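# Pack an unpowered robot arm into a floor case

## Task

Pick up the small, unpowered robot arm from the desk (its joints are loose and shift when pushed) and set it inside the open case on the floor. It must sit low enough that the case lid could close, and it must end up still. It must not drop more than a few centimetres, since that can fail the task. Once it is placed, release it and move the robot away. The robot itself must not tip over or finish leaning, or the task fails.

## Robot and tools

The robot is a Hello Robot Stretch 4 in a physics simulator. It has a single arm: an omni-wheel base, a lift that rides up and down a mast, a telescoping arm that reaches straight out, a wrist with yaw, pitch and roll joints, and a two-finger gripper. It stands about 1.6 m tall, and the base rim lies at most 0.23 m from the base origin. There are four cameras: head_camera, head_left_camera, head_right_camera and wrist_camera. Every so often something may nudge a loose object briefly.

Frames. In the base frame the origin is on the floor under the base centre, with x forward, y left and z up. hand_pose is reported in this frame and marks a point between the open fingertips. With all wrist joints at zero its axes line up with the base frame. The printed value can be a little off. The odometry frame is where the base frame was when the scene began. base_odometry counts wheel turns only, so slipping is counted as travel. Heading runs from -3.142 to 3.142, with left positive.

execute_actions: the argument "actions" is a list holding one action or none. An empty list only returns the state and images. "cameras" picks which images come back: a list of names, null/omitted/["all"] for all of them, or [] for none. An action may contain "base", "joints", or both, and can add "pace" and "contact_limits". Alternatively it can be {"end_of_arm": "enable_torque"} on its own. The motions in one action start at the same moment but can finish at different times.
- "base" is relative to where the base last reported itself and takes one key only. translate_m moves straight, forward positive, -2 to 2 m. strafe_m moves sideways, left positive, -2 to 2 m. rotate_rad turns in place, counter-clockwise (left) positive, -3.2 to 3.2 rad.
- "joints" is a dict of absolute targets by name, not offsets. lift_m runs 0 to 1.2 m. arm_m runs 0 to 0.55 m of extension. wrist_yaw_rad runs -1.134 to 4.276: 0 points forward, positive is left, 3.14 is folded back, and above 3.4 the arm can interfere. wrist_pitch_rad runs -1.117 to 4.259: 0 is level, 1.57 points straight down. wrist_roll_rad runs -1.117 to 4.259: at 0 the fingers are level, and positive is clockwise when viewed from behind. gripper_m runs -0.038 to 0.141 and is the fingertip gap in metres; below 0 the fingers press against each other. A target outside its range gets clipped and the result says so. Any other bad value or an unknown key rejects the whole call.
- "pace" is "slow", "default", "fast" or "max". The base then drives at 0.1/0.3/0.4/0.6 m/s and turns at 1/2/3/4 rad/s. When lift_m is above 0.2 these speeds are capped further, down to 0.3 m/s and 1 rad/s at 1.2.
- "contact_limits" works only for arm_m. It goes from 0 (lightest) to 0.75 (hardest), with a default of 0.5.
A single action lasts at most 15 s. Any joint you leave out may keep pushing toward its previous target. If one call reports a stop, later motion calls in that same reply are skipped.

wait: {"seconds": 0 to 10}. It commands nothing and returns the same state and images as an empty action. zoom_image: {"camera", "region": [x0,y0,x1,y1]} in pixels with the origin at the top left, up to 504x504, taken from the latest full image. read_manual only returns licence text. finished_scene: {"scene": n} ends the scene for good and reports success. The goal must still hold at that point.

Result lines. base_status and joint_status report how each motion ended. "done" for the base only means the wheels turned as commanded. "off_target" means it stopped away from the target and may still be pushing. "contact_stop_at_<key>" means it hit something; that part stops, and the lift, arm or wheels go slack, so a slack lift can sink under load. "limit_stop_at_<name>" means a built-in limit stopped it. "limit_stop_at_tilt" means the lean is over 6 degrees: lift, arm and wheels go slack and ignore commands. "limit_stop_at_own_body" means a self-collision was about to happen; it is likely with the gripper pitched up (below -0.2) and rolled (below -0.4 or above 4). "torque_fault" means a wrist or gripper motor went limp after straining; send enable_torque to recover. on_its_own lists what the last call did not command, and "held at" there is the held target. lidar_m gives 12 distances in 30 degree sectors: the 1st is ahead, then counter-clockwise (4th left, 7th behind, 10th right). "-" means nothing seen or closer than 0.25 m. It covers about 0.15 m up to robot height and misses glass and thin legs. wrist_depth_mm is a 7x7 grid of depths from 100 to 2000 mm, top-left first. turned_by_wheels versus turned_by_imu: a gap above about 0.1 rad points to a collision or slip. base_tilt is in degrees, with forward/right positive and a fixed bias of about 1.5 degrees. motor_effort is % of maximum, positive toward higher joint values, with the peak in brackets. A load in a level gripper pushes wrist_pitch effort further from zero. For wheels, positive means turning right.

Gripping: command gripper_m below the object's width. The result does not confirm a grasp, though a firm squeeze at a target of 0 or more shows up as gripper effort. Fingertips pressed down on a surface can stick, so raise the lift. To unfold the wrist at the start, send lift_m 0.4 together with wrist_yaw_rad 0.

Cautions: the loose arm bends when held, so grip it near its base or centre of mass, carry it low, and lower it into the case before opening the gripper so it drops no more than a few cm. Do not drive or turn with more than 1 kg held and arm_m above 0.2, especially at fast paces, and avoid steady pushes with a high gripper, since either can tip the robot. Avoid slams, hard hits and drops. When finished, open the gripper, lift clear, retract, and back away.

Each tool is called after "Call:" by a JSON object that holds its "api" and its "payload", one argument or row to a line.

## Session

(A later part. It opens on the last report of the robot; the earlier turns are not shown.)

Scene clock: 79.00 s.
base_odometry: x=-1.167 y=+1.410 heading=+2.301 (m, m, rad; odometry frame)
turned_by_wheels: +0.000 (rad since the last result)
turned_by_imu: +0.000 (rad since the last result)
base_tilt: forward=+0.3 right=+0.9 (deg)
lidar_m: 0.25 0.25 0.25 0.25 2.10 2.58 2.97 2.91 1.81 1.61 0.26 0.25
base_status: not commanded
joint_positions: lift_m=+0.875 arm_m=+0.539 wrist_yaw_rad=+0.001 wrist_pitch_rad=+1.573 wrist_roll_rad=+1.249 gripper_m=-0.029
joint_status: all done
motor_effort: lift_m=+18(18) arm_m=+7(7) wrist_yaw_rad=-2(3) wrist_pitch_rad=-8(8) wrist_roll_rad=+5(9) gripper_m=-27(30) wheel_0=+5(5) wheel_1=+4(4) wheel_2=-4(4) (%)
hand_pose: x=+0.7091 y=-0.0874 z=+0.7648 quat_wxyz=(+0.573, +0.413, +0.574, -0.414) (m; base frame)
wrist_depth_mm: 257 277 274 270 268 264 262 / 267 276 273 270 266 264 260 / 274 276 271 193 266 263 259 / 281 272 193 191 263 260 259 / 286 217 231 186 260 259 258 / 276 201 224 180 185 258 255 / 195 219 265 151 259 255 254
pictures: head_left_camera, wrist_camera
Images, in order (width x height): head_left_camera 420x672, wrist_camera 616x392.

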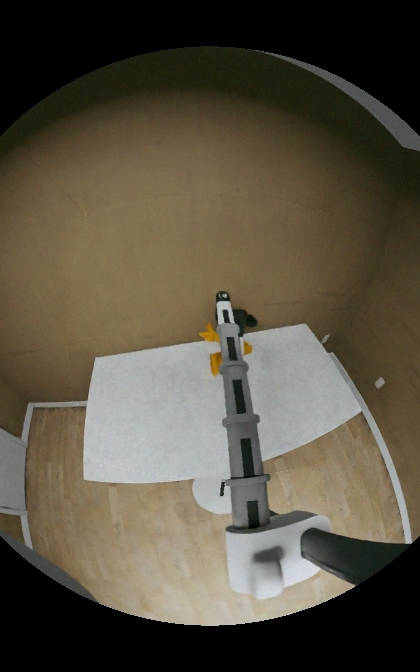

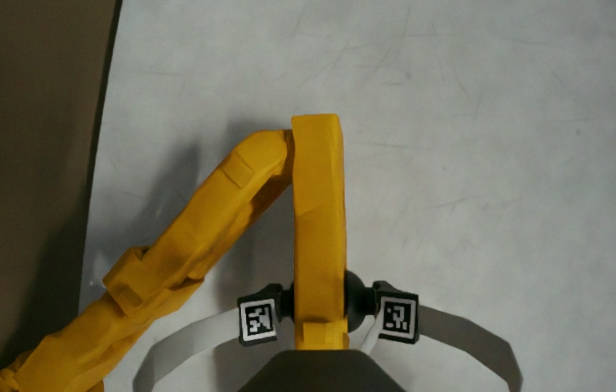

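Call:
{"api": "execute_actions", "payload": {
  "actions": [
    {"joints":{"wrist_roll_rad":1.45},"pace":"slow"}
  ],
  "cameras": []
}}

Call:
{"api": "execute_actions", "payload": {
  "actions": [
    {"joints":{"arm_m":0.4,"lift_m":0.868},"pace":"slow"}
  ],
  "cameras": []
}}

Call:
{"api": "execute_actions", "payload": {
  "actions": [
    {"joints":{"gripper_m":0.035}}
  ],
  "cameras": []
}}

Call:
{"api": "execute_actions", "payload": {
  "actions": [
    {"joints":{"lift_m":0.95}}
  ],
  "cameras": []
}}

Call:
{"api": "execute_actions", "payload": {
  "actions": [
    {"joints":{"lift_m":1.0,"arm_m":0.44,"gripper_m":0.141,"wrist_roll_rad":1.7}}
  ],
  "cameras": ["head_left_camera","wrist_camera"]
}}

Scene clock: 85.23 s.
base_odometry: x=-1.167 y=+1.410 heading=+2.301 (m, m, rad; odometry frame)
turned_by_wheels: +0.000 (rad since the last result)
turned_by_imu: +0.000 (rad since the last result)
base_tilt: forward=+0.3 right=+0.9 (deg)
lidar_m: 0.25 0.25 0.25 0.26 2.11 2.58 2.98 2.90 1.79 1.61 0.25 0.25
base_status: not commanded
joint_positions: lift_m=+0.875 arm_m=+0.539 wrist_yaw_rad=+0.001 wrist_pitch_rad=+1.573 wrist_roll_rad=+1.449 gripper_m=-0.029
joint_status: all done
motor_effort: lift_m=+18(18) arm_m=+7(7) wrist_yaw_rad=-3(2) wrist_pitch_rad=-7(7) wrist_roll_rad=+5(4) gripper_m=-29(29) wheel_0=+5(5) wheel_1=+4(4) wheel_2=-4(5) (%)
hand_pose: x=+0.7091 y=-0.0874 z=+0.7648 quat_wxyz=(+0.529, +0.468, +0.530, -0.469) (m; base frame)
wrist_depth_mm: 290 278 274 271 266 265 260 / 290 276 273 271 265 263 260 / 287 274 272 191 265 262 259 / 281 274 191 190 264 259 258 / 277 272 203 186 263 260 257 / 282 198 195 181 185 258 256 / 263 195 266 150 259 254 255
pictures: none
No camera images: the call's "cameras" was empty. Leave "cameras" out to get every camera's image.

Scene clock: 87.90 s.
base_odometry: x=-1.167 y=+1.410 heading=+2.301 (m, m, rad; odometry frame)
turned_by_wheels: +0.000 (rad since the last result)
turned_by_imu: +0.000 (rad since the last result)
base_tilt: forward=+0.2 right=+0.9 (deg)
lidar_m: 0.25 0.25 0.25 0.25 2.10 2.59 3.00 2.89 1.77 1.62 0.25 0.25
base_status: not commanded
joint_positions: lift_m=+0.868 arm_m=+0.401 wrist_yaw_rad=+0.000 wrist_pitch_rad=+1.571 wrist_roll_rad=+1.450 gripper_m=-0.029
joint_status: all done
motor_effort: lift_m=+18(16) arm_m=-6(9) wrist_yaw_rad=+0(3) wrist_pitch_rad=-2(6) wrist_roll_rad=+2(5) gripper_m=-29(29) wheel_0=+5(5) wheel_1=+4(4) wheel_2=-4(4) (%)
hand_pose: x=+0.5719 y=-0.0874 z=+0.7578 quat_wxyz=(+0.529, +0.469, +0.530, -0.469) (m; base frame)
wrist_depth_mm: 274 272 270 265 262 257 256 / 273 271 266 263 259 255 254 / 271 268 265 191 259 255 252 / 270 267 190 199 256 254 252 / 268 266 198 186 256 252 250 / 267 197 196 180 185 251 249 / 266 195 259 148 252 203 248
pictures: none
No camera images: the call's "cameras" was empty. Leave "cameras" out to get every camera's image.

Scene clock: 89.27 s.
base_odometry: x=-1.167 y=+1.410 heading=+2.301 (m, m, rad; odometry frame)
turned_by_wheels: +0.000 (rad since the last result)
turned_by_imu: +0.000 (rad since the last result)
base_tilt: forward=+0.3 right=+0.9 (deg)
lidar_m: 0.25 0.25 0.25 0.28 2.09 2.59 2.97 2.87 1.82 1.60 0.25 0.25
base_status: not commanded
joint_positions: lift_m=+0.868 arm_m=+0.401 wrist_yaw_rad=+0.000 wrist_pitch_rad=+1.570 wrist_roll_rad=+1.450 gripper_m=+0.035
joint_status: all done
motor_effort: lift_m=+18(18) arm_m=-6(7) wrist_yaw_rad=-1(1) wrist_pitch_rad=-1(4) wrist_roll_rad=+1(1) gripper_m=-5(30) wheel_0=+5(6) wheel_1=+4(4) wheel_2=-4(4) (%)
hand_pose: x=+0.5722 y=-0.0874 z=+0.7578 quat_wxyz=(+0.529, +0.469, +0.529, -0.469) (m; base frame)
wrist_depth_mm: 277 273 271 265 263 258 255 / 276 272 268 264 260 257 256 / 274 270 268 208 259 255 253 / 273 268 206 202 258 255 254 / 271 268 214 196 257 253 251 / 270 212 208 189 193 253 251 / 270 208 262 145 254 251 249
pictures: none
No camera images: the call's "cameras" was empty. Leave "cameras" out to get every camera's image.

Scene clock: 90.60 s.
base_odometry: x=-1.167 y=+1.410 heading=+2.301 (m, m, rad; odometry frame)
turned_by_wheels: +0.000 (rad since the last result)
turned_by_imu: +0.000 (rad since the last result)
base_tilt: forward=+0.2 right=+0.9 (deg)
lidar_m: 0.25 0.25 0.25 0.27 2.11 2.57 2.96 2.90 1.82 1.60 0.25 0.25
base_status: not commanded
joint_positions: lift_m=+0.950 arm_m=+0.401 wrist_yaw_rad=+0.000 wrist_pitch_rad=+1.570 wrist_roll_rad=+1.450 gripper_m=+0.035
joint_status: all done
motor_effort: lift_m=+22(22) arm_m=-6(7) wrist_yaw_rad=+0(1) wrist_pitch_rad=+1(0) wrist_roll_rad=+1(1) gripper_m=-5(6) wheel_0=+5(5) wheel_1=+4(4) wheel_2=-4(4) (%)
hand_pose: x=+0.5722 y=-0.0874 z=+0.8395 quat_wxyz=(+0.529, +0.469, +0.529, -0.469) (m; base frame)
wrist_depth_mm: 362 357 355 349 343 340 336 / 362 355 351 347 342 336 336 / 359 353 349 343 342 336 334 / 359 351 347 286 336 334 330 / 353 351 297 342 338 332 329 / 355 349 290 266 192 330 329 / 355 287 343 145 332 327 325
pictures: none
No camera images: the call's "cameras" was empty. Leave "cameras" out to get every camera's image.

Scene clock: 92.67 s.
base_odometry: x=-1.167 y=+1.410 heading=+2.301 (m, m, rad; odometry frame)
turned_by_wheels: +0.000 (rad since the last result)
turned_by_imu: +0.000 (rad since the last result)
base_tilt: forward=+0.2 right=+0.9 (deg)
lidar_m: 0.25 0.25 0.25 0.27 2.11 2.60 2.98 2.88 1.81 1.62 0.25 0.25
base_status: not commanded
joint_positions: lift_m=+1.000 arm_m=+0.439 wrist_yaw_rad=+0.000 wrist_pitch_rad=+1.570 wrist_roll_rad=+1.700 gripper_m=+0.141
joint_status: all done
motor_effort: lift_m=+22(23) arm_m=+7(8) wrist_yaw_rad=+0(0) wrist_pitch_rad=+1(1) wrist_roll_rad=+2(6) gripper_m=-2(5) wheel_0=+5(5) wheel_1=+4(4) wheel_2=-4(4) (%)
hand_pose: x=+0.6099 y=-0.0874 z=+0.8895 quat_wxyz=(+0.467, +0.531, +0.467, -0.531) (m; base frame)
wrist_depth_mm: 418 410 407 399 394 384 382 / 415 407 402 397 389 384 382 / 413 407 399 397 392 384 379 / 410 404 397 342 389 384 377 / 410 402 397 389 387 379 377 / 404 402 332 387 315 208 375 / 379 397 349 142 320 306 375
pictures: head_left_camera, wrist_camera
Images, in order (width x height): head_left_camera 420x672, wrist_camera 616x392.

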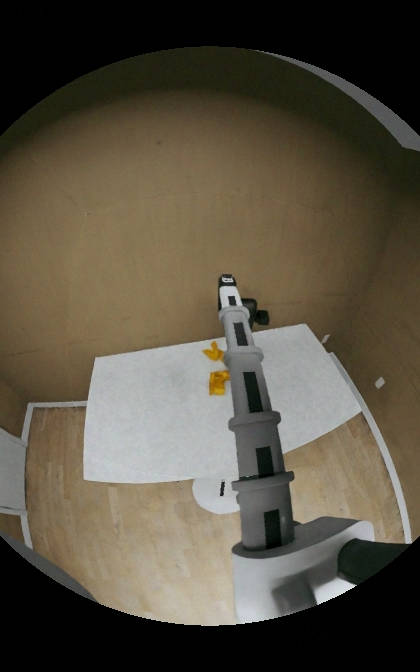

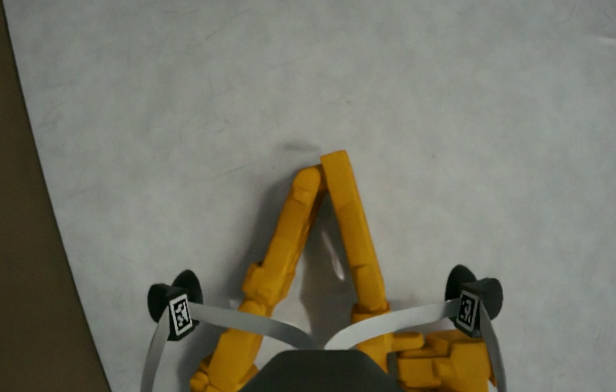

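Call:
{"api": "execute_actions", "payload": {
  "actions": [
    {"base":{"strafe_m":0.015},"joints":{"lift_m":0.865},"pace":"slow"}
  ],
  "cameras": ["wrist_camera"]
}}

Call:
{"api": "execute_actions", "payload": {
  "actions": [
    {"joints":{"gripper_m":0.03},"pace":"slow"}
  ],
  "cameras": ["head_left_camera","wrist_camera"]
}}

Call:
{"api": "execute_actions", "payload": {
  "actions": [
    {"joints":{"gripper_m":0.12}}
  ],
  "cameras": []
}}

Call:
{"api": "execute_actions", "payload": {
  "actions": [
    {"base":{"strafe_m":0.04},"joints":{"lift_m":1.06}}
  ],
  "cameras": ["wrist_camera"]
}}

Scene clock: 100.57 s.
base_odometry: x=-1.178 y=+1.400 heading=+2.301 (m, m, rad; odometry frame)
turned_by_wheels: +0.000 (rad since the last result)
turned_by_imu: +0.000 (rad since the last result)
base_tilt: forward=+0.2 right=+0.9 (deg)
lidar_m: 0.25 0.25 0.25 0.29 2.07 2.57 2.99 2.91 1.84 1.64 0.25 0.25
base_status: done
joint_positions: lift_m=+0.865 arm_m=+0.439 wrist_yaw_rad=+0.000 wrist_pitch_rad=+1.567 wrist_roll_rad=+1.700 gripper_m=+0.141
joint_status: all done
motor_effort: lift_m=+13(21) arm_m=+6(6) wrist_yaw_rad=+0(1) wrist_pitch_rad=+12(10) wrist_roll_rad=+2(2) gripper_m=-4(3) wheel_0=-5(7) wheel_1=+4(8) wheel_2=+0(3) (%)
hand_pose: x=+0.6109 y=-0.0874 z=+0.7552 quat_wxyz=(+0.468, +0.532, +0.466, -0.530) (m; base frame)
wrist_depth_mm: 277 273 268 264 262 256 254 / 277 271 266 263 258 256 252 / 273 271 267 204 258 254 251 / 273 268 265 236 256 253 251 / 271 267 265 258 189 252 249 / 270 266 206 258 183 210 248 / 271 265 211 142 185 248 248
pictures: wrist_camera
Images, in order (width x height): wrist_camera 616x392.

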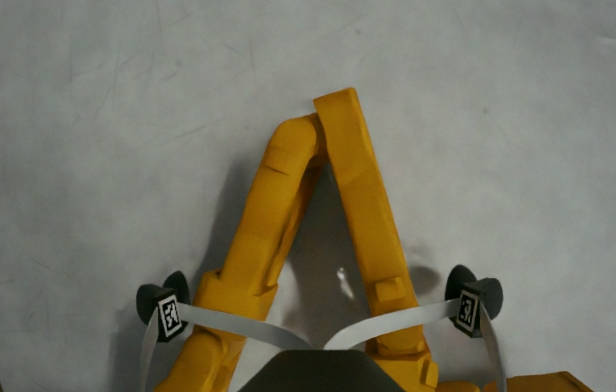

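Scene clock: 105.33 s.
base_odometry: x=-1.178 y=+1.400 heading=+2.301 (m, m, rad; odometry frame)
turned_by_wheels: +0.000 (rad since the last result)
turned_by_imu: +0.000 (rad since the last result)
base_tilt: forward=+0.2 right=+0.9 (deg)
lidar_m: 0.25 0.25 0.25 0.27 2.09 2.59 2.94 2.90 1.84 1.62 0.25 0.25
base_status: not commanded
joint_positions: lift_m=+0.865 arm_m=+0.439 wrist_yaw_rad=+0.000 wrist_pitch_rad=+1.570 wrist_roll_rad=+1.700 gripper_m=+0.030
joint_status: all done
motor_effort: lift_m=+17(17) arm_m=+6(6) wrist_yaw_rad=-1(3) wrist_pitch_rad=+0(19) wrist_roll_rad=+1(1) gripper_m=-24(24) wheel_0=-4(5) wheel_1=+4(4) wheel_2=+0(0) (%)
hand_pose: x=+0.6100 y=-0.0874 z=+0.7549 quat_wxyz=(+0.467, +0.531, +0.467, -0.531) (m; base frame)
wrist_depth_mm: 272 268 265 260 256 255 251 / 271 266 263 259 255 253 251 / 270 265 262 194 254 251 251 / 267 264 262 193 253 251 249 / 266 263 260 196 252 250 248 / 264 262 193 194 186 248 247 / 264 263 258 138 250 247 246
pictures: head_left_camera, wrist_camera
Images, in order (width x height): head_left_camera 420x672, wrist_camera 616x392.

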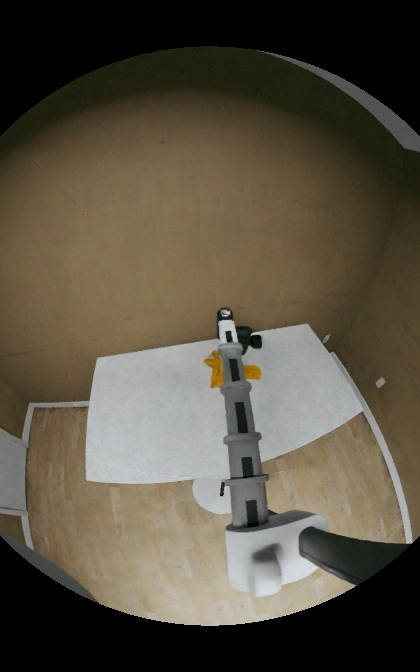

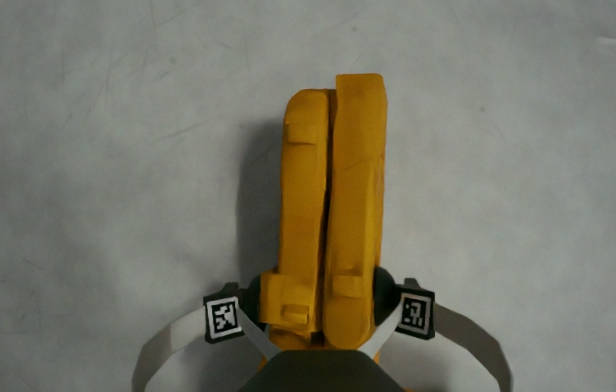

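Scene clock: 107.10 s.
base_odometry: x=-1.178 y=+1.400 heading=+2.301 (m, m, rad; odometry frame)
turned_by_wheels: +0.000 (rad since the last result)
turned_by_imu: +0.000 (rad since the last result)
base_tilt: forward=+0.3 right=+1.0 (deg)
lidar_m: 0.25 0.25 0.25 0.27 2.09 2.58 2.93 2.95 1.82 1.62 0.25 0.25
base_status: not commanded
joint_positions: lift_m=+0.865 arm_m=+0.439 wrist_yaw_rad=+0.000 wrist_pitch_rad=+1.570 wrist_roll_rad=+1.700 gripper_m=+0.120
joint_status: all done
motor_effort: lift_m=+17(17) arm_m=+6(6) wrist_yaw_rad=-1(1) wrist_pitch_rad=+2(6) wrist_roll_rad=+1(1) gripper_m=-2(23) wheel_0=-5(5) wheel_1=+4(4) wheel_2=+0(0) (%)
hand_pose: x=+0.6102 y=-0.0874 z=+0.7549 quat_wxyz=(+0.467, +0.531, +0.466, -0.531) (m; base frame)
wrist_depth_mm: 273 270 266 262 258 254 252 / 272 268 265 260 257 254 252 / 271 268 263 200 254 254 250 / 270 266 263 199 254 252 250 / 268 265 260 199 254 250 248 / 267 264 202 197 196 248 247 / 266 264 258 138 251 248 245
pictures: none
No camera images: the call's "cameras" was empty. Leave "cameras" out to get every camera's image.

Scene clock: 109.00 s.
base_odometry: x=-1.208 y=+1.374 heading=+2.301 (m, m, rad; odometry frame)
turned_by_wheels: +0.000 (rad since the last result)
turned_by_imu: +0.000 (rad since the last result)
base_tilt: forward=+0.2 right=+0.9 (deg)
lidar_m: 0.25 0.25 0.25 0.26 2.05 2.53 2.94 2.98 1.88 1.66 0.25 0.25
base_status: done
joint_positions: lift_m=+1.060 arm_m=+0.439 wrist_yaw_rad=+0.000 wrist_pitch_rad=+1.570 wrist_roll_rad=+1.700 gripper_m=+0.120
joint_status: all done
motor_effort: lift_m=+22(24) arm_m=+6(6) wrist_yaw_rad=+0(0) wrist_pitch_rad=+3(4) wrist_roll_rad=+0(1) gripper_m=-3(2) wheel_0=-3(12) wheel_1=+2(10) wheel_2=+0(0) (%)
hand_pose: x=+0.6102 y=-0.0874 z=+0.9495 quat_wxyz=(+0.467, +0.531, +0.466, -0.531) (m; base frame)
wrist_depth_mm: 477 469 462 455 452 445 439 / 480 473 466 459 449 445 439 / 473 469 459 397 452 445 439 / 455 466 459 399 449 439 436 / 424 466 459 392 445 442 436 / 392 462 202 397 364 433 433 / 373 459 455 138 439 433 430
pictures: wrist_camera
Images, in order (width x height): wrist_camera 616x392.

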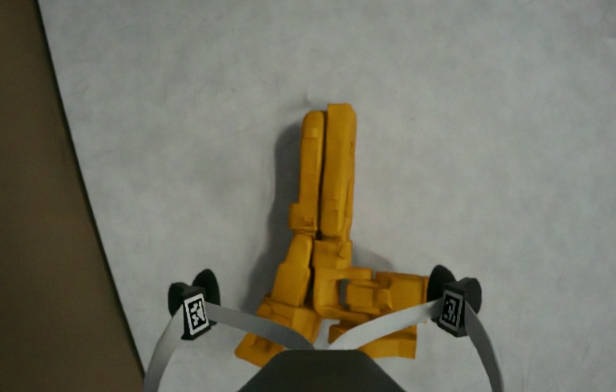

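Call:
{"api": "execute_actions", "payload": {
  "actions": [
    {"base":{"strafe_m":-0.006},"joints":{"lift_m":0.93,"gripper_m":0.105}}
  ],
  "cameras": []
}}

Call:
{"api": "execute_actions", "payload": {
  "actions": [
    {"joints":{"lift_m":0.865},"pace":"slow"}
  ],
  "cameras": ["wrist_camera"]
}}

Call:
{"api": "execute_actions", "payload": {
  "actions": [
    {"joints":{"gripper_m":-0.01}}
  ],
  "cameras": ["wrist_camera"]
}}

Call:
{"api": "execute_actions", "payload": {
  "actions": [
    {"joints":{"lift_m":0.91},"pace":"slow"}
  ],
  "cameras": ["head_left_camera","wrist_camera"]
}}

Scene clock: 116.67 s.
base_odometry: x=-1.203 y=+1.378 heading=+2.301 (m, m, rad; odometry frame)
turned_by_wheels: +0.000 (rad since the last result)
turned_by_imu: +0.000 (rad since the last result)
base_tilt: forward=+0.2 right=+0.9 (deg)
lidar_m: 0.25 0.25 0.25 0.26 2.07 2.55 2.96 2.94 1.86 1.66 0.25 0.25
base_status: done
joint_positions: lift_m=+0.930 arm_m=+0.439 wrist_yaw_rad=+0.000 wrist_pitch_rad=+1.570 wrist_roll_rad=+1.700 gripper_m=+0.105
joint_status: all done
motor_effort: lift_m=+15(19) arm_m=+6(6) wrist_yaw_rad=-1(1) wrist_pitch_rad=+3(3) wrist_roll_rad=+1(0) gripper_m=-2(4) wheel_0=+0(7) wheel_1=+0(8) wheel_2=+0(0) (%)
hand_pose: x=+0.6102 y=-0.0874 z=+0.8200 quat_wxyz=(+0.467, +0.531, +0.466, -0.531) (m; base frame)
wrist_depth_mm: 342 338 330 329 322 319 315 / 340 336 330 325 320 319 314 / 338 334 329 266 320 317 314 / 338 334 329 265 320 315 310 / 338 330 327 263 317 314 309 / 332 330 202 258 244 310 310 / 332 329 322 143 238 233 307
pictures: none
No camera images: the call's "cameras" was empty. Leave "cameras" out to get every camera's image.

Scene clock: 118.10 s.
base_odometry: x=-1.203 y=+1.378 heading=+2.301 (m, m, rad; odometry frame)
turned_by_wheels: +0.000 (rad since the last result)
turned_by_imu: +0.000 (rad since the last result)
base_tilt: forward=+0.2 right=+0.9 (deg)
lidar_m: 0.25 0.25 0.25 0.26 2.05 2.55 2.98 2.97 1.86 1.66 0.25 0.25
base_status: not commanded
joint_positions: lift_m=+0.865 arm_m=+0.439 wrist_yaw_rad=+0.000 wrist_pitch_rad=+1.570 wrist_roll_rad=+1.700 gripper_m=+0.105
joint_status: all done
motor_effort: lift_m=+15(16) arm_m=+6(6) wrist_yaw_rad=-1(1) wrist_pitch_rad=+2(2) wrist_roll_rad=+1(0) gripper_m=-2(2) wheel_0=+0(0) wheel_1=+0(0) wheel_2=+0(0) (%)
hand_pose: x=+0.6102 y=-0.0874 z=+0.7550 quat_wxyz=(+0.467, +0.531, +0.466, -0.531) (m; base frame)
wrist_depth_mm: 273 270 266 260 257 255 252 / 273 268 265 199 257 254 252 / 272 267 265 200 255 253 251 / 270 266 263 199 254 252 249 / 270 265 262 198 253 251 248 / 267 264 200 194 196 248 248 / 266 263 260 143 193 178 246
pictures: wrist_camera
Images, in order (width x height): wrist_camera 616x392.

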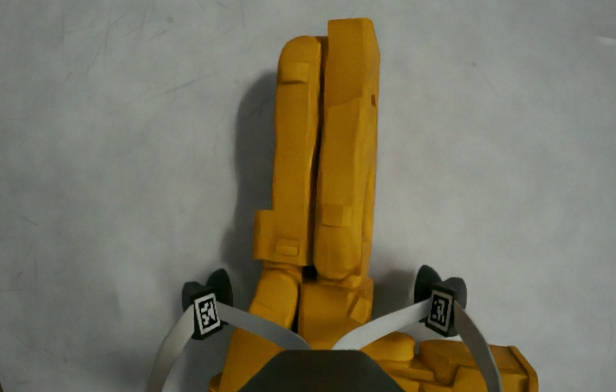

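Scene clock: 120.03 s.
base_odometry: x=-1.203 y=+1.378 heading=+2.301 (m, m, rad; odometry frame)
turned_by_wheels: +0.000 (rad since the last result)
turned_by_imu: +0.000 (rad since the last result)
base_tilt: forward=+0.3 right=+0.9 (deg)
lidar_m: 0.25 0.25 0.25 0.25 2.08 2.55 2.95 2.96 1.88 1.67 0.25 0.25
base_status: not commanded
joint_positions: lift_m=+0.865 arm_m=+0.439 wrist_yaw_rad=+0.000 wrist_pitch_rad=+1.570 wrist_roll_rad=+1.700 gripper_m=-0.009
joint_status: all done
motor_effort: lift_m=+18(18) arm_m=+6(6) wrist_yaw_rad=+0(1) wrist_pitch_rad=+0(7) wrist_roll_rad=+0(1) gripper_m=-33(32) wheel_0=+0(0) wheel_1=+0(0) wheel_2=+0(0) (%)
hand_pose: x=+0.6101 y=-0.0874 z=+0.7548 quat_wxyz=(+0.467, +0.531, +0.466, -0.531) (m; base frame)
wrist_depth_mm: 271 268 264 187 256 253 250 / 270 266 262 182 256 253 250 / 270 265 262 181 255 252 249 / 267 265 260 181 253 252 247 / 266 264 259 179 253 250 248 / 265 262 185 178 179 247 247 / 264 259 182 172 179 166 244
pictures: wrist_camera
Images, in order (width x height): wrist_camera 616x392.

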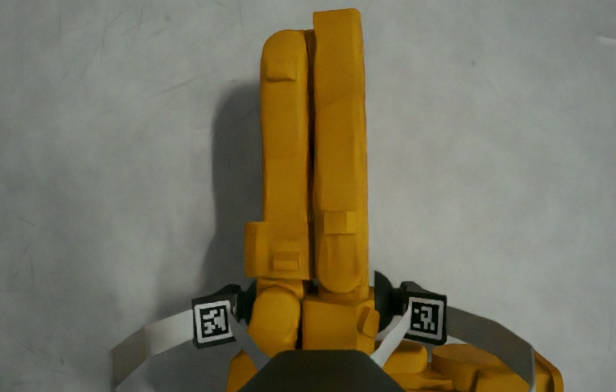

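Scene clock: 121.27 s.
base_odometry: x=-1.203 y=+1.378 heading=+2.301 (m, m, rad; odometry frame)
turned_by_wheels: +0.000 (rad since the last result)
turned_by_imu: +0.000 (rad since the last result)
base_tilt: forward=+0.2 right=+0.9 (deg)
lidar_m: 0.25 0.25 0.25 0.25 2.06 2.54 2.97 2.95 1.84 1.66 0.25 0.25
base_status: not commanded
joint_positions: lift_m=+0.910 arm_m=+0.439 wrist_yaw_rad=+0.000 wrist_pitch_rad=+1.570 wrist_roll_rad=+1.700 gripper_m=-0.009
joint_status: all done
motor_effort: lift_m=+25(25) arm_m=+6(6) wrist_yaw_rad=+0(1) wrist_pitch_rad=+3(2) wrist_roll_rad=+1(1) gripper_m=-34(33) wheel_0=+0(0) wheel_1=+0(0) wheel_2=+0(0) (%)
hand_pose: x=+0.6101 y=-0.0874 z=+0.7992 quat_wxyz=(+0.467, +0.531, +0.466, -0.531) (m; base frame)
wrist_depth_mm: 320 314 309 187 300 298 294 / 317 312 307 181 300 296 293 / 315 310 307 182 300 296 293 / 314 309 306 181 296 294 290 / 312 309 306 179 296 291 290 / 309 307 183 178 179 290 287 / 310 306 182 171 179 166 287
pictures: head_left_camera, wrist_camera
Images, in order (width x height): head_left_camera 420x672, wrist_camera 616x392.

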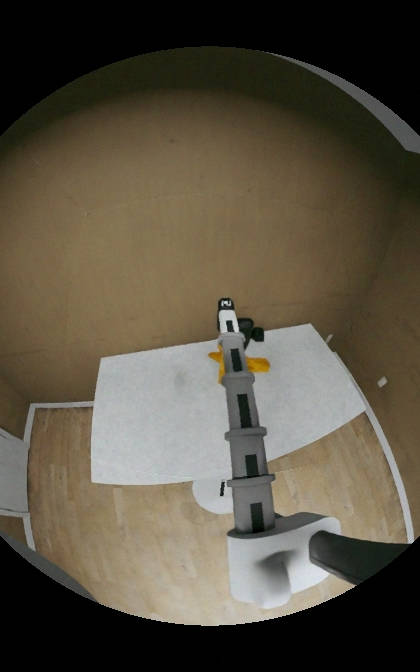

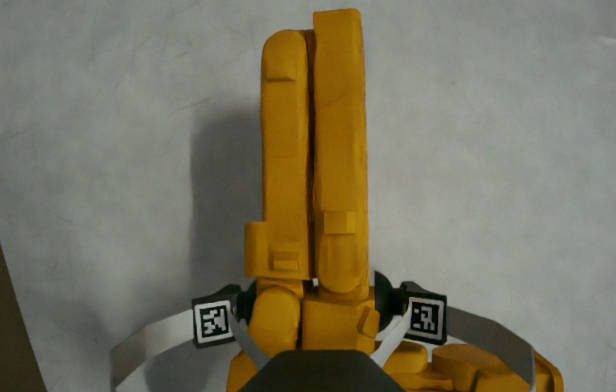

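Call:
{"api": "execute_actions", "payload": {
  "actions": [
    {"base":{"translate_m":-1.8},"joints":{"arm_m":0.2}}
  ],
  "cameras": []
}}

Call:
{"api": "execute_actions", "payload": {
  "actions": [
    {"base":{"rotate_rad":2.9},"joints":{"lift_m":0.6},"pace":"slow"}
  ]
}}

Scene clock: 131.37 s.
base_odometry: x=-0.003 y=+0.036 heading=+2.301 (m, m, rad; odometry frame)
turned_by_wheels: -0.001 (rad since the last result)
turned_by_imu: +0.003 (rad since the last result)
base_tilt: forward=+0.3 right=+0.9 (deg)
lidar_m: 0.26 1.88 1.93 1.72 1.76 1.26 2.08 2.12 2.22 1.98 1.98 0.36
base_status: done
joint_positions: lift_m=+0.910 arm_m=+0.201 wrist_yaw_rad=+0.000 wrist_pitch_rad=+1.570 wrist_roll_rad=+1.700 gripper_m=-0.009
joint_status: all done
motor_effort: lift_m=+24(24) arm_m=-6(6) wrist_yaw_rad=+0(1) wrist_pitch_rad=+1(6) wrist_roll_rad=+0(1) gripper_m=-34(34) wheel_0=-6(8) wheel_1=-3(8) wheel_2=+1(12) (%)
hand_pose: x=+0.3722 y=-0.0874 z=+0.7993 quat_wxyz=(+0.467, +0.531, +0.466, -0.531) (m; base frame)
wrist_depth_mm: 1078 1060 1025 186 1025 1008 991 / 1078 1060 1042 181 1025 1008 976 / 1078 1060 1042 181 1008 1025 991 / 1060 1060 1042 181 1025 788 778 / 1060 1042 1025 179 820 788 768 / 1060 1025 183 178 179 788 960 / 1060 1025 182 171 179 166 976
pictures: none
No camera images: the call's "cameras" was empty. Leave "cameras" out to get every camera's image.

Scene clock: 135.53 s.
base_odometry: x=-0.003 y=+0.036 heading=-1.083 (m, m, rad; odometry frame)
turned_by_wheels: +2.899 (rad since the last result)
turned_by_imu: +2.854 (rad since the last result)
base_tilt: forward=+0.3 right=+0.9 (deg)
lidar_m: 0.28 2.09 2.25 2.06 1.98 2.10 1.90 1.83 2.32 1.77 1.73 0.38
base_status: done
joint_positions: lift_m=+0.600 arm_m=+0.201 wrist_yaw_rad=+0.000 wrist_pitch_rad=+1.570 wrist_roll_rad=+1.700 gripper_m=-0.009
joint_status: all done
motor_effort: lift_m=+18(22) arm_m=-6(6) wrist_yaw_rad=+0(0) wrist_pitch_rad=+2(1) wrist_roll_rad=+0(0) gripper_m=-33(35) wheel_0=-4(10) wheel_1=-3(5) wheel_2=-1(7) (%)
hand_pose: x=+0.3723 y=-0.0874 z=+0.4898 quat_wxyz=(+0.467, +0.532, +0.466, -0.531) (m; base frame)
wrist_depth_mm: 759 741 732 187 715 699 699 / 750 732 715 182 707 699 691 / 741 732 715 181 707 699 492 / 741 732 723 181 707 488 484 / 732 723 723 179 699 484 480 / 750 723 184 178 179 480 477 / 741 723 182 171 179 166 480
pictures: head_camera, head_left_camera, head_right_camera, wrist_camera
Images, in order (width x height): head_camera 420x560, head_left_camera 420x672, head_right_camera 420x672, wrist_camera 616x392.

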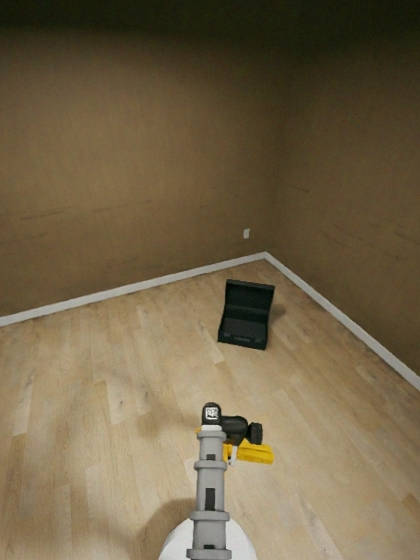

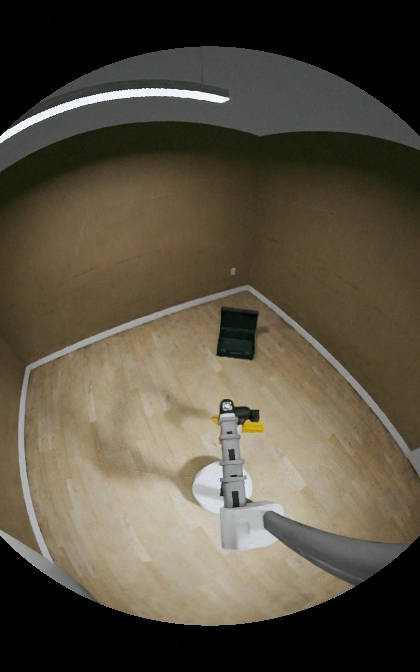

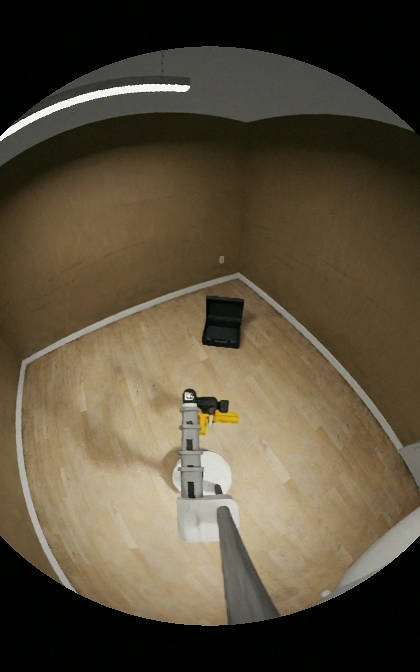

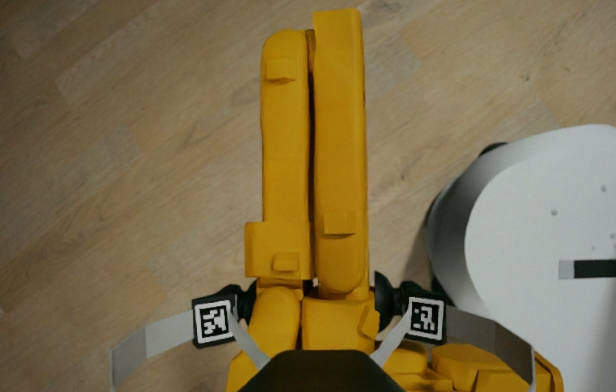

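Call:
{"api": "execute_actions", "payload": {
  "actions": [
    {"base":{"rotate_rad":-0.13},"pace":"slow"}
  ],
  "cameras": []
}}

Call:
{"api": "execute_actions", "payload": {
  "actions": [
    {"base":{"translate_m":0.8},"joints":{"lift_m":0.45,"wrist_roll_rad":1.62}}
  ],
  "cameras": ["head_camera","wrist_camera"]
}}

Call:
{"api": "zoom_image", "payload": {
  "camera": "head_camera",
  "region": [120,330,340,530]
}}

Scene clock: 140.60 s.
base_odometry: x=-0.003 y=+0.037 heading=-1.212 (m, m, rad; odometry frame)
turned_by_wheels: -0.129 (rad since the last result)
turned_by_imu: -0.127 (rad since the last result)
base_tilt: forward=+0.3 right=+1.0 (deg)
lidar_m: 0.25 2.09 2.18 2.10 2.00 2.04 1.94 1.83 2.63 1.86 1.73 0.37
base_status: done
joint_positions: lift_m=+0.600 arm_m=+0.201 wrist_yaw_rad=+0.000 wrist_pitch_rad=+1.570 wrist_roll_rad=+1.700 gripper_m=-0.009
joint_status: not commanded
motor_effort: lift_m=+18(18) arm_m=-6(6) wrist_yaw_rad=+0(1) wrist_pitch_rad=+2(4) wrist_roll_rad=+1(0) gripper_m=-34(33) wheel_0=+5(12) wheel_1=+4(7) wheel_2=+3(5) (%)
hand_pose: x=+0.3723 y=-0.0874 z=+0.4898 quat_wxyz=(+0.467, +0.532, +0.466, -0.531) (m; base frame)
wrist_depth_mm: 750 750 732 187 707 707 691 / 750 741 723 182 707 699 691 / 741 741 723 181 707 699 492 / 741 732 732 182 707 488 480 / 741 732 715 179 699 492 480 / 741 732 185 178 179 480 477 / 741 723 182 172 179 166 477
pictures: none
No camera images: the call's "cameras" was empty. Leave "cameras" out to get every camera's image.

Scene clock: 144.73 s.
base_odometry: x=+0.278 y=-0.712 heading=-1.212 (m, m, rad; odometry frame)
turned_by_wheels: +0.000 (rad since the last result)
turned_by_imu: -0.001 (rad since the last result)
base_tilt: forward=+0.3 right=+1.0 (deg)
lidar_m: 0.30 1.42 1.47 1.93 2.42 2.49 3.30 2.53 1.97 1.37 1.29 0.38
base_status: done
joint_positions: lift_m=+0.450 arm_m=+0.201 wrist_yaw_rad=+0.000 wrist_pitch_rad=+1.570 wrist_roll_rad=+1.620 gripper_m=-0.009
joint_status: all done
motor_effort: lift_m=+18(20) arm_m=-6(6) wrist_yaw_rad=+0(0) wrist_pitch_rad=+2(1) wrist_roll_rad=+0(0) gripper_m=-35(34) wheel_0=+5(11) wheel_1=+2(7) wheel_2=-1(10) (%)
hand_pose: x=+0.3723 y=-0.0874 z=+0.3398 quat_wxyz=(+0.488, +0.512, +0.487, -0.512) (m; base frame)
wrist_depth_mm: 597 580 580 187 559 554 554 / 585 585 580 182 559 549 549 / 469 549 554 182 559 549 544 / 500 554 544 182 554 517 351 / 496 549 539 179 554 418 336 / 492 554 184 178 179 351 334 / 488 544 182 172 179 166 334
pictures: head_camera, wrist_camera
Images, in order (width x height): head_camera 420x560, wrist_camera 616x392.

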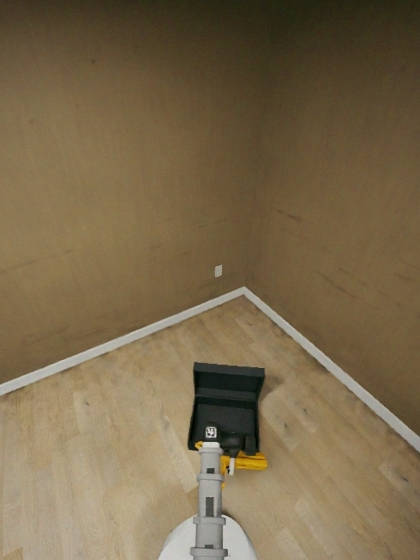

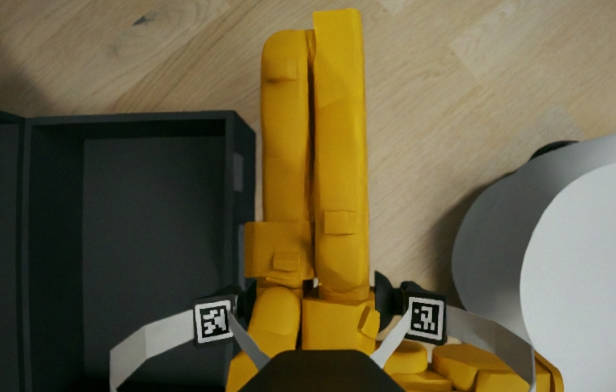

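Region (120, 330, 340, 530) of head_camera's 420x560 image, scaled by 2.291, with more detail than that image has; it fills the top 458 rows of this view, and the rest is white.

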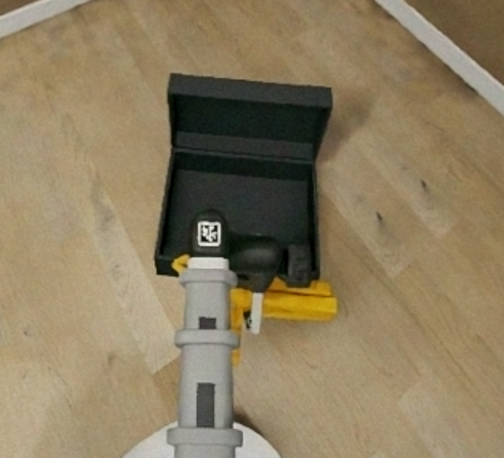

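Call:
{"api": "execute_actions", "payload": {
  "actions": [
    {"base":{"strafe_m":0.045},"joints":{"lift_m":0.32,"arm_m":0.445},"pace":"slow"}
  ]
}}

Call:
{"api": "zoom_image", "payload": {
  "camera": "head_left_camera",
  "region": [170,350,310,470]
}}

Scene clock: 152.33 s.
base_odometry: x=+0.320 y=-0.697 heading=-1.212 (m, m, rad; odometry frame)
turned_by_wheels: +0.000 (rad since the last result)
turned_by_imu: +0.000 (rad since the last result)
base_tilt: forward=+0.3 right=+1.0 (deg)
lidar_m: 0.47 1.41 1.45 1.92 2.38 2.45 3.27 2.51 2.02 1.43 1.31 0.50
base_status: done
joint_positions: lift_m=+0.320 arm_m=+0.444 wrist_yaw_rad=+0.000 wrist_pitch_rad=+1.570 wrist_roll_rad=+1.620 gripper_m=-0.009
joint_status: all done
motor_effort: lift_m=+18(18) arm_m=+7(7) wrist_yaw_rad=-1(0) wrist_pitch_rad=+3(3) wrist_roll_rad=+0(0) gripper_m=-35(34) wheel_0=-6(6) wheel_1=+3(8) wheel_2=+0(1) (%)
hand_pose: x=+0.6149 y=-0.0874 z=+0.2098 quat_wxyz=(+0.488, +0.512, +0.487, -0.512) (m; base frame)
wrist_depth_mm: 252 300 347 186 340 424 421 / 254 298 410 182 407 362 421 / 256 300 410 181 407 364 418 / 256 296 413 181 399 366 418 / 257 294 394 179 399 364 413 / 255 293 184 178 179 297 410 / 253 290 182 172 179 166 410
pictures: head_camera, head_left_camera, head_right_camera, wrist_camera
Images, in order (width x height): head_camera 420x560, head_left_camera 420x672, head_right_camera 420x672, wrist_camera 616x392.

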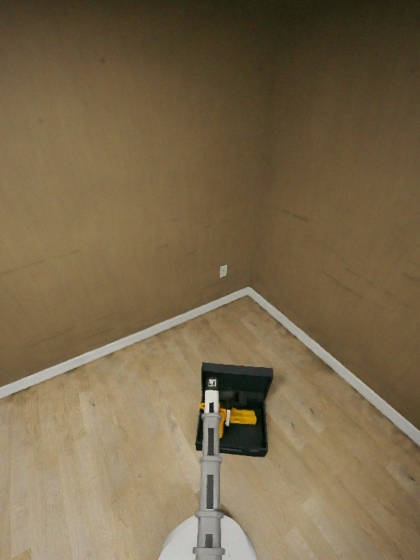

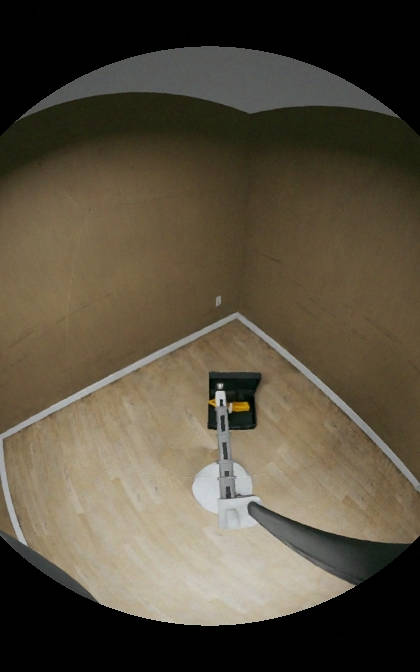

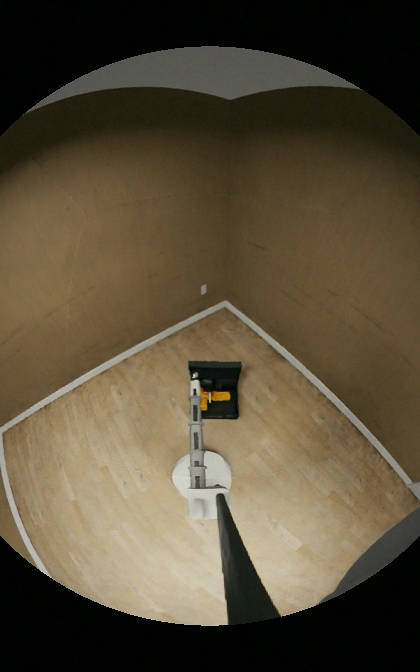

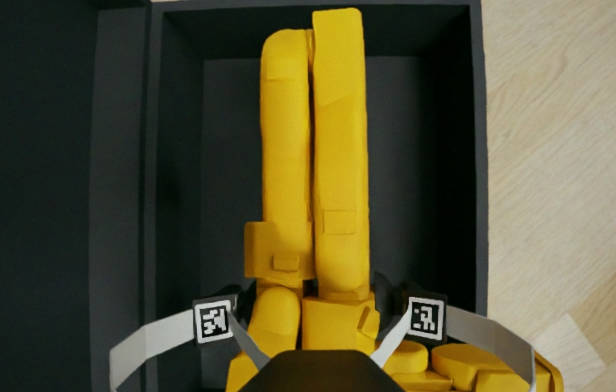

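Region (170, 350, 310, 470) of head_left_camera's 420x672 image, scaled by 3.600, with more detail than that image has; it fills the top 432 rows of this view, and the rest is white.

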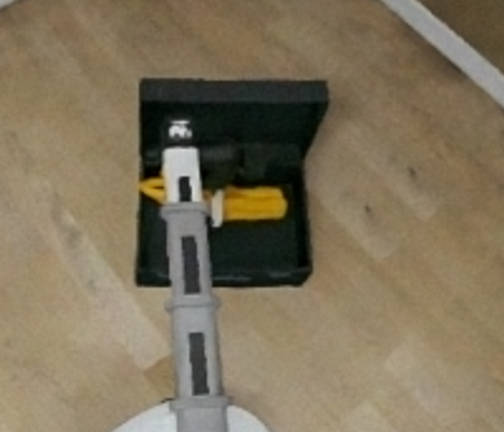

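Call:
{"api": "execute_actions", "payload": {
  "actions": [
    {"base":{"strafe_m":-0.035},"joints":{"lift_m":0.28,"arm_m":0.457},"pace":"slow"}
  ],
  "cameras": ["wrist_camera"]
}}

Call:
{"api": "execute_actions", "payload": {
  "actions": [
    {"joints":{"lift_m":0.172},"pace":"slow"}
  ],
  "cameras": ["wrist_camera","head_left_camera"]
}}

Call:
{"api": "zoom_image", "payload": {
  "camera": "head_left_camera",
  "region": [170,350,310,470]
}}

Scene clock: 158.20 s.
base_odometry: x=+0.287 y=-0.709 heading=-1.212 (m, m, rad; odometry frame)
turned_by_wheels: +0.000 (rad since the last result)
turned_by_imu: +0.000 (rad since the last result)
base_tilt: forward=+0.3 right=+0.9 (deg)
lidar_m: 0.46 1.41 1.46 1.93 2.42 2.50 3.32 2.56 2.02 1.40 1.31 0.47
base_status: done
joint_positions: lift_m=+0.280 arm_m=+0.456 wrist_yaw_rad=+0.000 wrist_pitch_rad=+1.570 wrist_roll_rad=+1.620 gripper_m=-0.009
joint_status: all done
motor_effort: lift_m=+18(20) arm_m=+7(6) wrist_yaw_rad=+0(0) wrist_pitch_rad=+2(2) wrist_roll_rad=-1(0) gripper_m=-34(36) wheel_0=+5(8) wheel_1=-4(8) wheel_2=+0(0) (%)
hand_pose: x=+0.6269 y=-0.0874 z=+0.1698 quat_wxyz=(+0.488, +0.512, +0.487, -0.512) (m; base frame)
wrist_depth_mm: 233 257 282 187 271 265 382 / 235 256 368 182 364 304 382 / 237 255 373 181 366 307 379 / 237 255 370 182 364 309 377 / 237 255 353 178 362 307 375 / 236 252 185 178 180 260 375 / 233 250 182 172 180 166 373
pictures: wrist_camera
Images, in order (width x height): wrist_camera 616x392.

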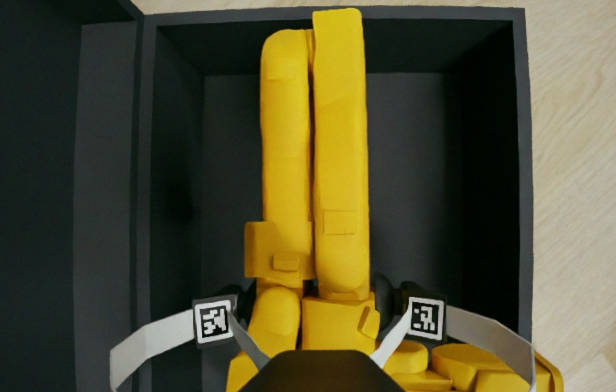

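Scene clock: 159.97 s.
base_odometry: x=+0.287 y=-0.709 heading=-1.212 (m, m, rad; odometry frame)
turned_by_wheels: +0.000 (rad since the last result)
turned_by_imu: +0.000 (rad since the last result)
base_tilt: forward=+0.3 right=+0.9 (deg)
lidar_m: 0.47 1.42 1.47 1.94 2.41 2.50 3.35 2.52 2.00 1.42 1.32 0.48
base_status: not commanded
joint_positions: lift_m=+0.172 arm_m=+0.456 wrist_yaw_rad=+0.000 wrist_pitch_rad=+1.570 wrist_roll_rad=+1.620 gripper_m=-0.009
joint_status: all done
motor_effort: lift_m=+18(17) arm_m=+6(7) wrist_yaw_rad=+1(0) wrist_pitch_rad=+2(2) wrist_roll_rad=-1(1) gripper_m=-33(36) wheel_0=+5(5) wheel_1=-3(4) wheel_2=+0(0) (%)
hand_pose: x=+0.6269 y=-0.0874 z=+0.0618 quat_wxyz=(+0.488, +0.512, +0.487, -0.512) (m; base frame)
wrist_depth_mm: 163 232 265 186 258 255 211 / 165 235 265 182 258 255 213 / 167 236 264 181 256 254 215 / 167 237 263 181 255 253 215 / 167 236 260 179 255 251 214 / 165 220 184 178 180 249 213 / 163 193 182 172 179 166 -
pictures: head_left_camera, wrist_camera
Images, in order (width x height): head_left_camera 420x672, wrist_camera 616x392.

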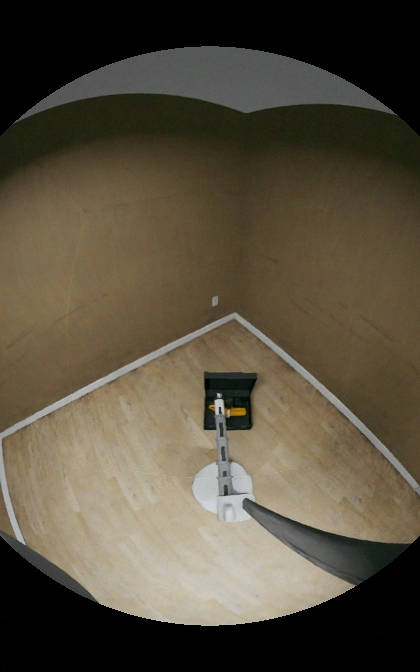

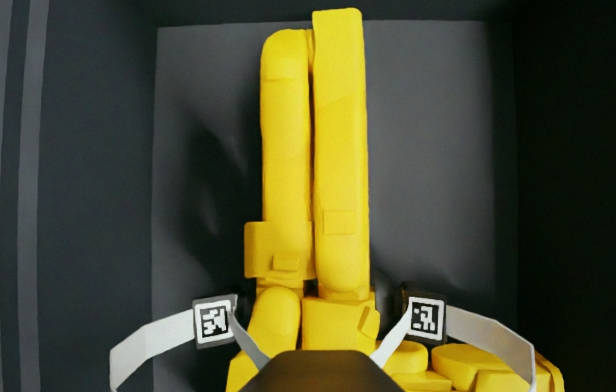

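Region (170, 350, 310, 470) of head_left_camera's 420x672 image, scaled by 3.600, with more detail than that image has; it fills the top 432 rows of this view, and the rest is white.

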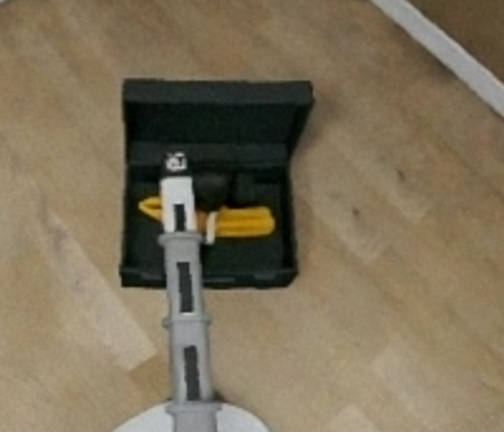

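Call:
{"api": "execute_actions", "payload": {
  "actions": [
    {"joints":{"gripper_m":0.095}}
  ],
  "cameras": []
}}

Call:
{"api": "execute_actions", "payload": {
  "actions": [
    {"joints":{"lift_m":0.42}}
  ],
  "cameras": ["wrist_camera"]
}}

Call:
{"api": "execute_actions", "payload": {
  "actions": [
    {"base":{"translate_m":-0.3},"joints":{"arm_m":0.1},"pace":"fast"}
  ],
  "cameras": ["head_camera"]
}}

Scene clock: 166.03 s.
base_odometry: x=+0.287 y=-0.709 heading=-1.212 (m, m, rad; odometry frame)
turned_by_wheels: +0.000 (rad since the last result)
turned_by_imu: +0.000 (rad since the last result)
base_tilt: forward=+0.2 right=+1.0 (deg)
lidar_m: 0.47 1.41 1.47 1.96 2.41 2.48 3.33 2.53 1.99 1.37 1.31 0.49
base_status: not commanded
joint_positions: lift_m=+0.172 arm_m=+0.456 wrist_yaw_rad=+0.000 wrist_pitch_rad=+1.570 wrist_roll_rad=+1.620 gripper_m=+0.095
joint_status: all done
motor_effort: lift_m=+18(18) arm_m=+6(7) wrist_yaw_rad=-1(1) wrist_pitch_rad=+1(5) wrist_roll_rad=+0(0) gripper_m=-4(35) wheel_0=+5(5) wheel_1=-4(4) wheel_2=+0(0) (%)
hand_pose: x=+0.6271 y=-0.0874 z=+0.0618 quat_wxyz=(+0.488, +0.512, +0.487, -0.512) (m; base frame)
wrist_depth_mm: 162 231 267 255 258 255 213 / 164 232 267 202 258 256 215 / 165 234 265 200 257 253 217 / 166 234 264 202 257 253 217 / 166 235 263 199 255 253 216 / 164 233 211 198 196 251 214 / 163 209 260 142 195 181 211
pictures: none
No camera images: the call's "cameras" was empty. Leave "cameras" out to get every camera's image.

Scene clock: 168.13 s.
base_odometry: x=+0.287 y=-0.709 heading=-1.212 (m, m, rad; odometry frame)
turned_by_wheels: +0.000 (rad since the last result)
turned_by_imu: +0.000 (rad since the last result)
base_tilt: forward=+0.2 right=+1.0 (deg)
lidar_m: 0.48 1.41 1.46 1.96 2.39 2.49 3.32 2.51 2.02 1.41 1.30 0.47
base_status: not commanded
joint_positions: lift_m=+0.420 arm_m=+0.456 wrist_yaw_rad=+0.000 wrist_pitch_rad=+1.570 wrist_roll_rad=+1.620 gripper_m=+0.095
joint_status: all done
motor_effort: lift_m=+22(22) arm_m=+6(6) wrist_yaw_rad=+0(0) wrist_pitch_rad=+4(2) wrist_roll_rad=+0(1) gripper_m=-2(6) wheel_0=+5(5) wheel_1=-4(4) wheel_2=+0(0) (%)
hand_pose: x=+0.6271 y=-0.0874 z=+0.3095 quat_wxyz=(+0.488, +0.512, +0.487, -0.512) (m; base frame)
wrist_depth_mm: 230 287 544 539 530 525 521 / 233 332 430 492 488 521 521 / 236 334 430 512 504 517 517 / 236 334 430 452 500 517 512 / 236 336 430 449 496 517 512 / 234 332 211 452 215 512 504 / 232 298 427 142 492 508 508
pictures: wrist_camera
Images, in order (width x height): wrist_camera 616x392.

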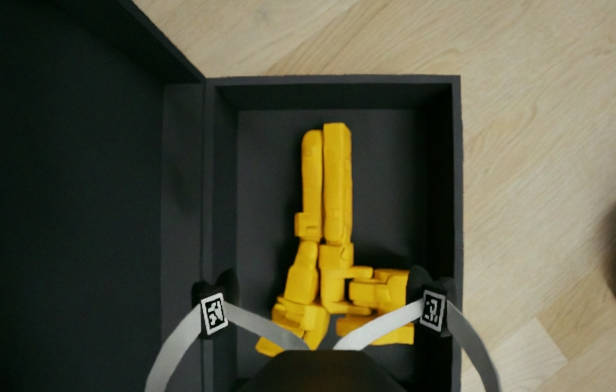

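Scene clock: 170.13 s.
base_odometry: x=+0.182 y=-0.428 heading=-1.213 (m, m, rad; odometry frame)
turned_by_wheels: -0.001 (rad since the last result)
turned_by_imu: +0.000 (rad since the last result)
base_tilt: forward=+0.2 right=+1.0 (deg)
lidar_m: 0.77 1.68 1.73 2.29 2.25 2.33 3.09 2.27 2.22 1.55 1.48 0.81
base_status: done
joint_positions: lift_m=+0.420 arm_m=+0.101 wrist_yaw_rad=+0.000 wrist_pitch_rad=+1.570 wrist_roll_rad=+1.620 gripper_m=+0.095
joint_status: all done
motor_effort: lift_m=+21(22) arm_m=-6(6) wrist_yaw_rad=+1(1) wrist_pitch_rad=+0(1) wrist_roll_rad=+0(0) gripper_m=-3(3) wheel_0=-2(6) wheel_1=-2(9) wheel_2=-3(13) (%)
hand_pose: x=+0.2721 y=-0.0874 z=+0.3095 quat_wxyz=(+0.488, +0.512, +0.487, -0.512) (m; base frame)
wrist_depth_mm: 564 554 554 539 535 525 521 / 564 554 539 544 535 525 521 / 554 549 544 535 535 521 329 / 559 549 539 535 525 314 309 / 554 549 535 530 480 312 307 / 549 544 210 535 214 309 306 / 549 544 530 142 338 307 304
pictures: head_camera
Images, in order (width x height): head_camera 420x560.

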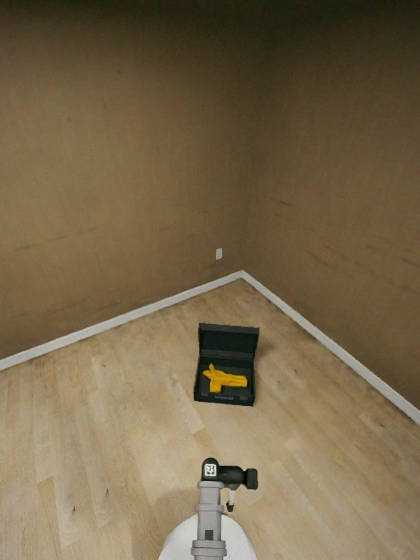

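Call:
{"api": "finished_scene", "payload": {
  "scene": 1
}}

The scene is finished: the task was done.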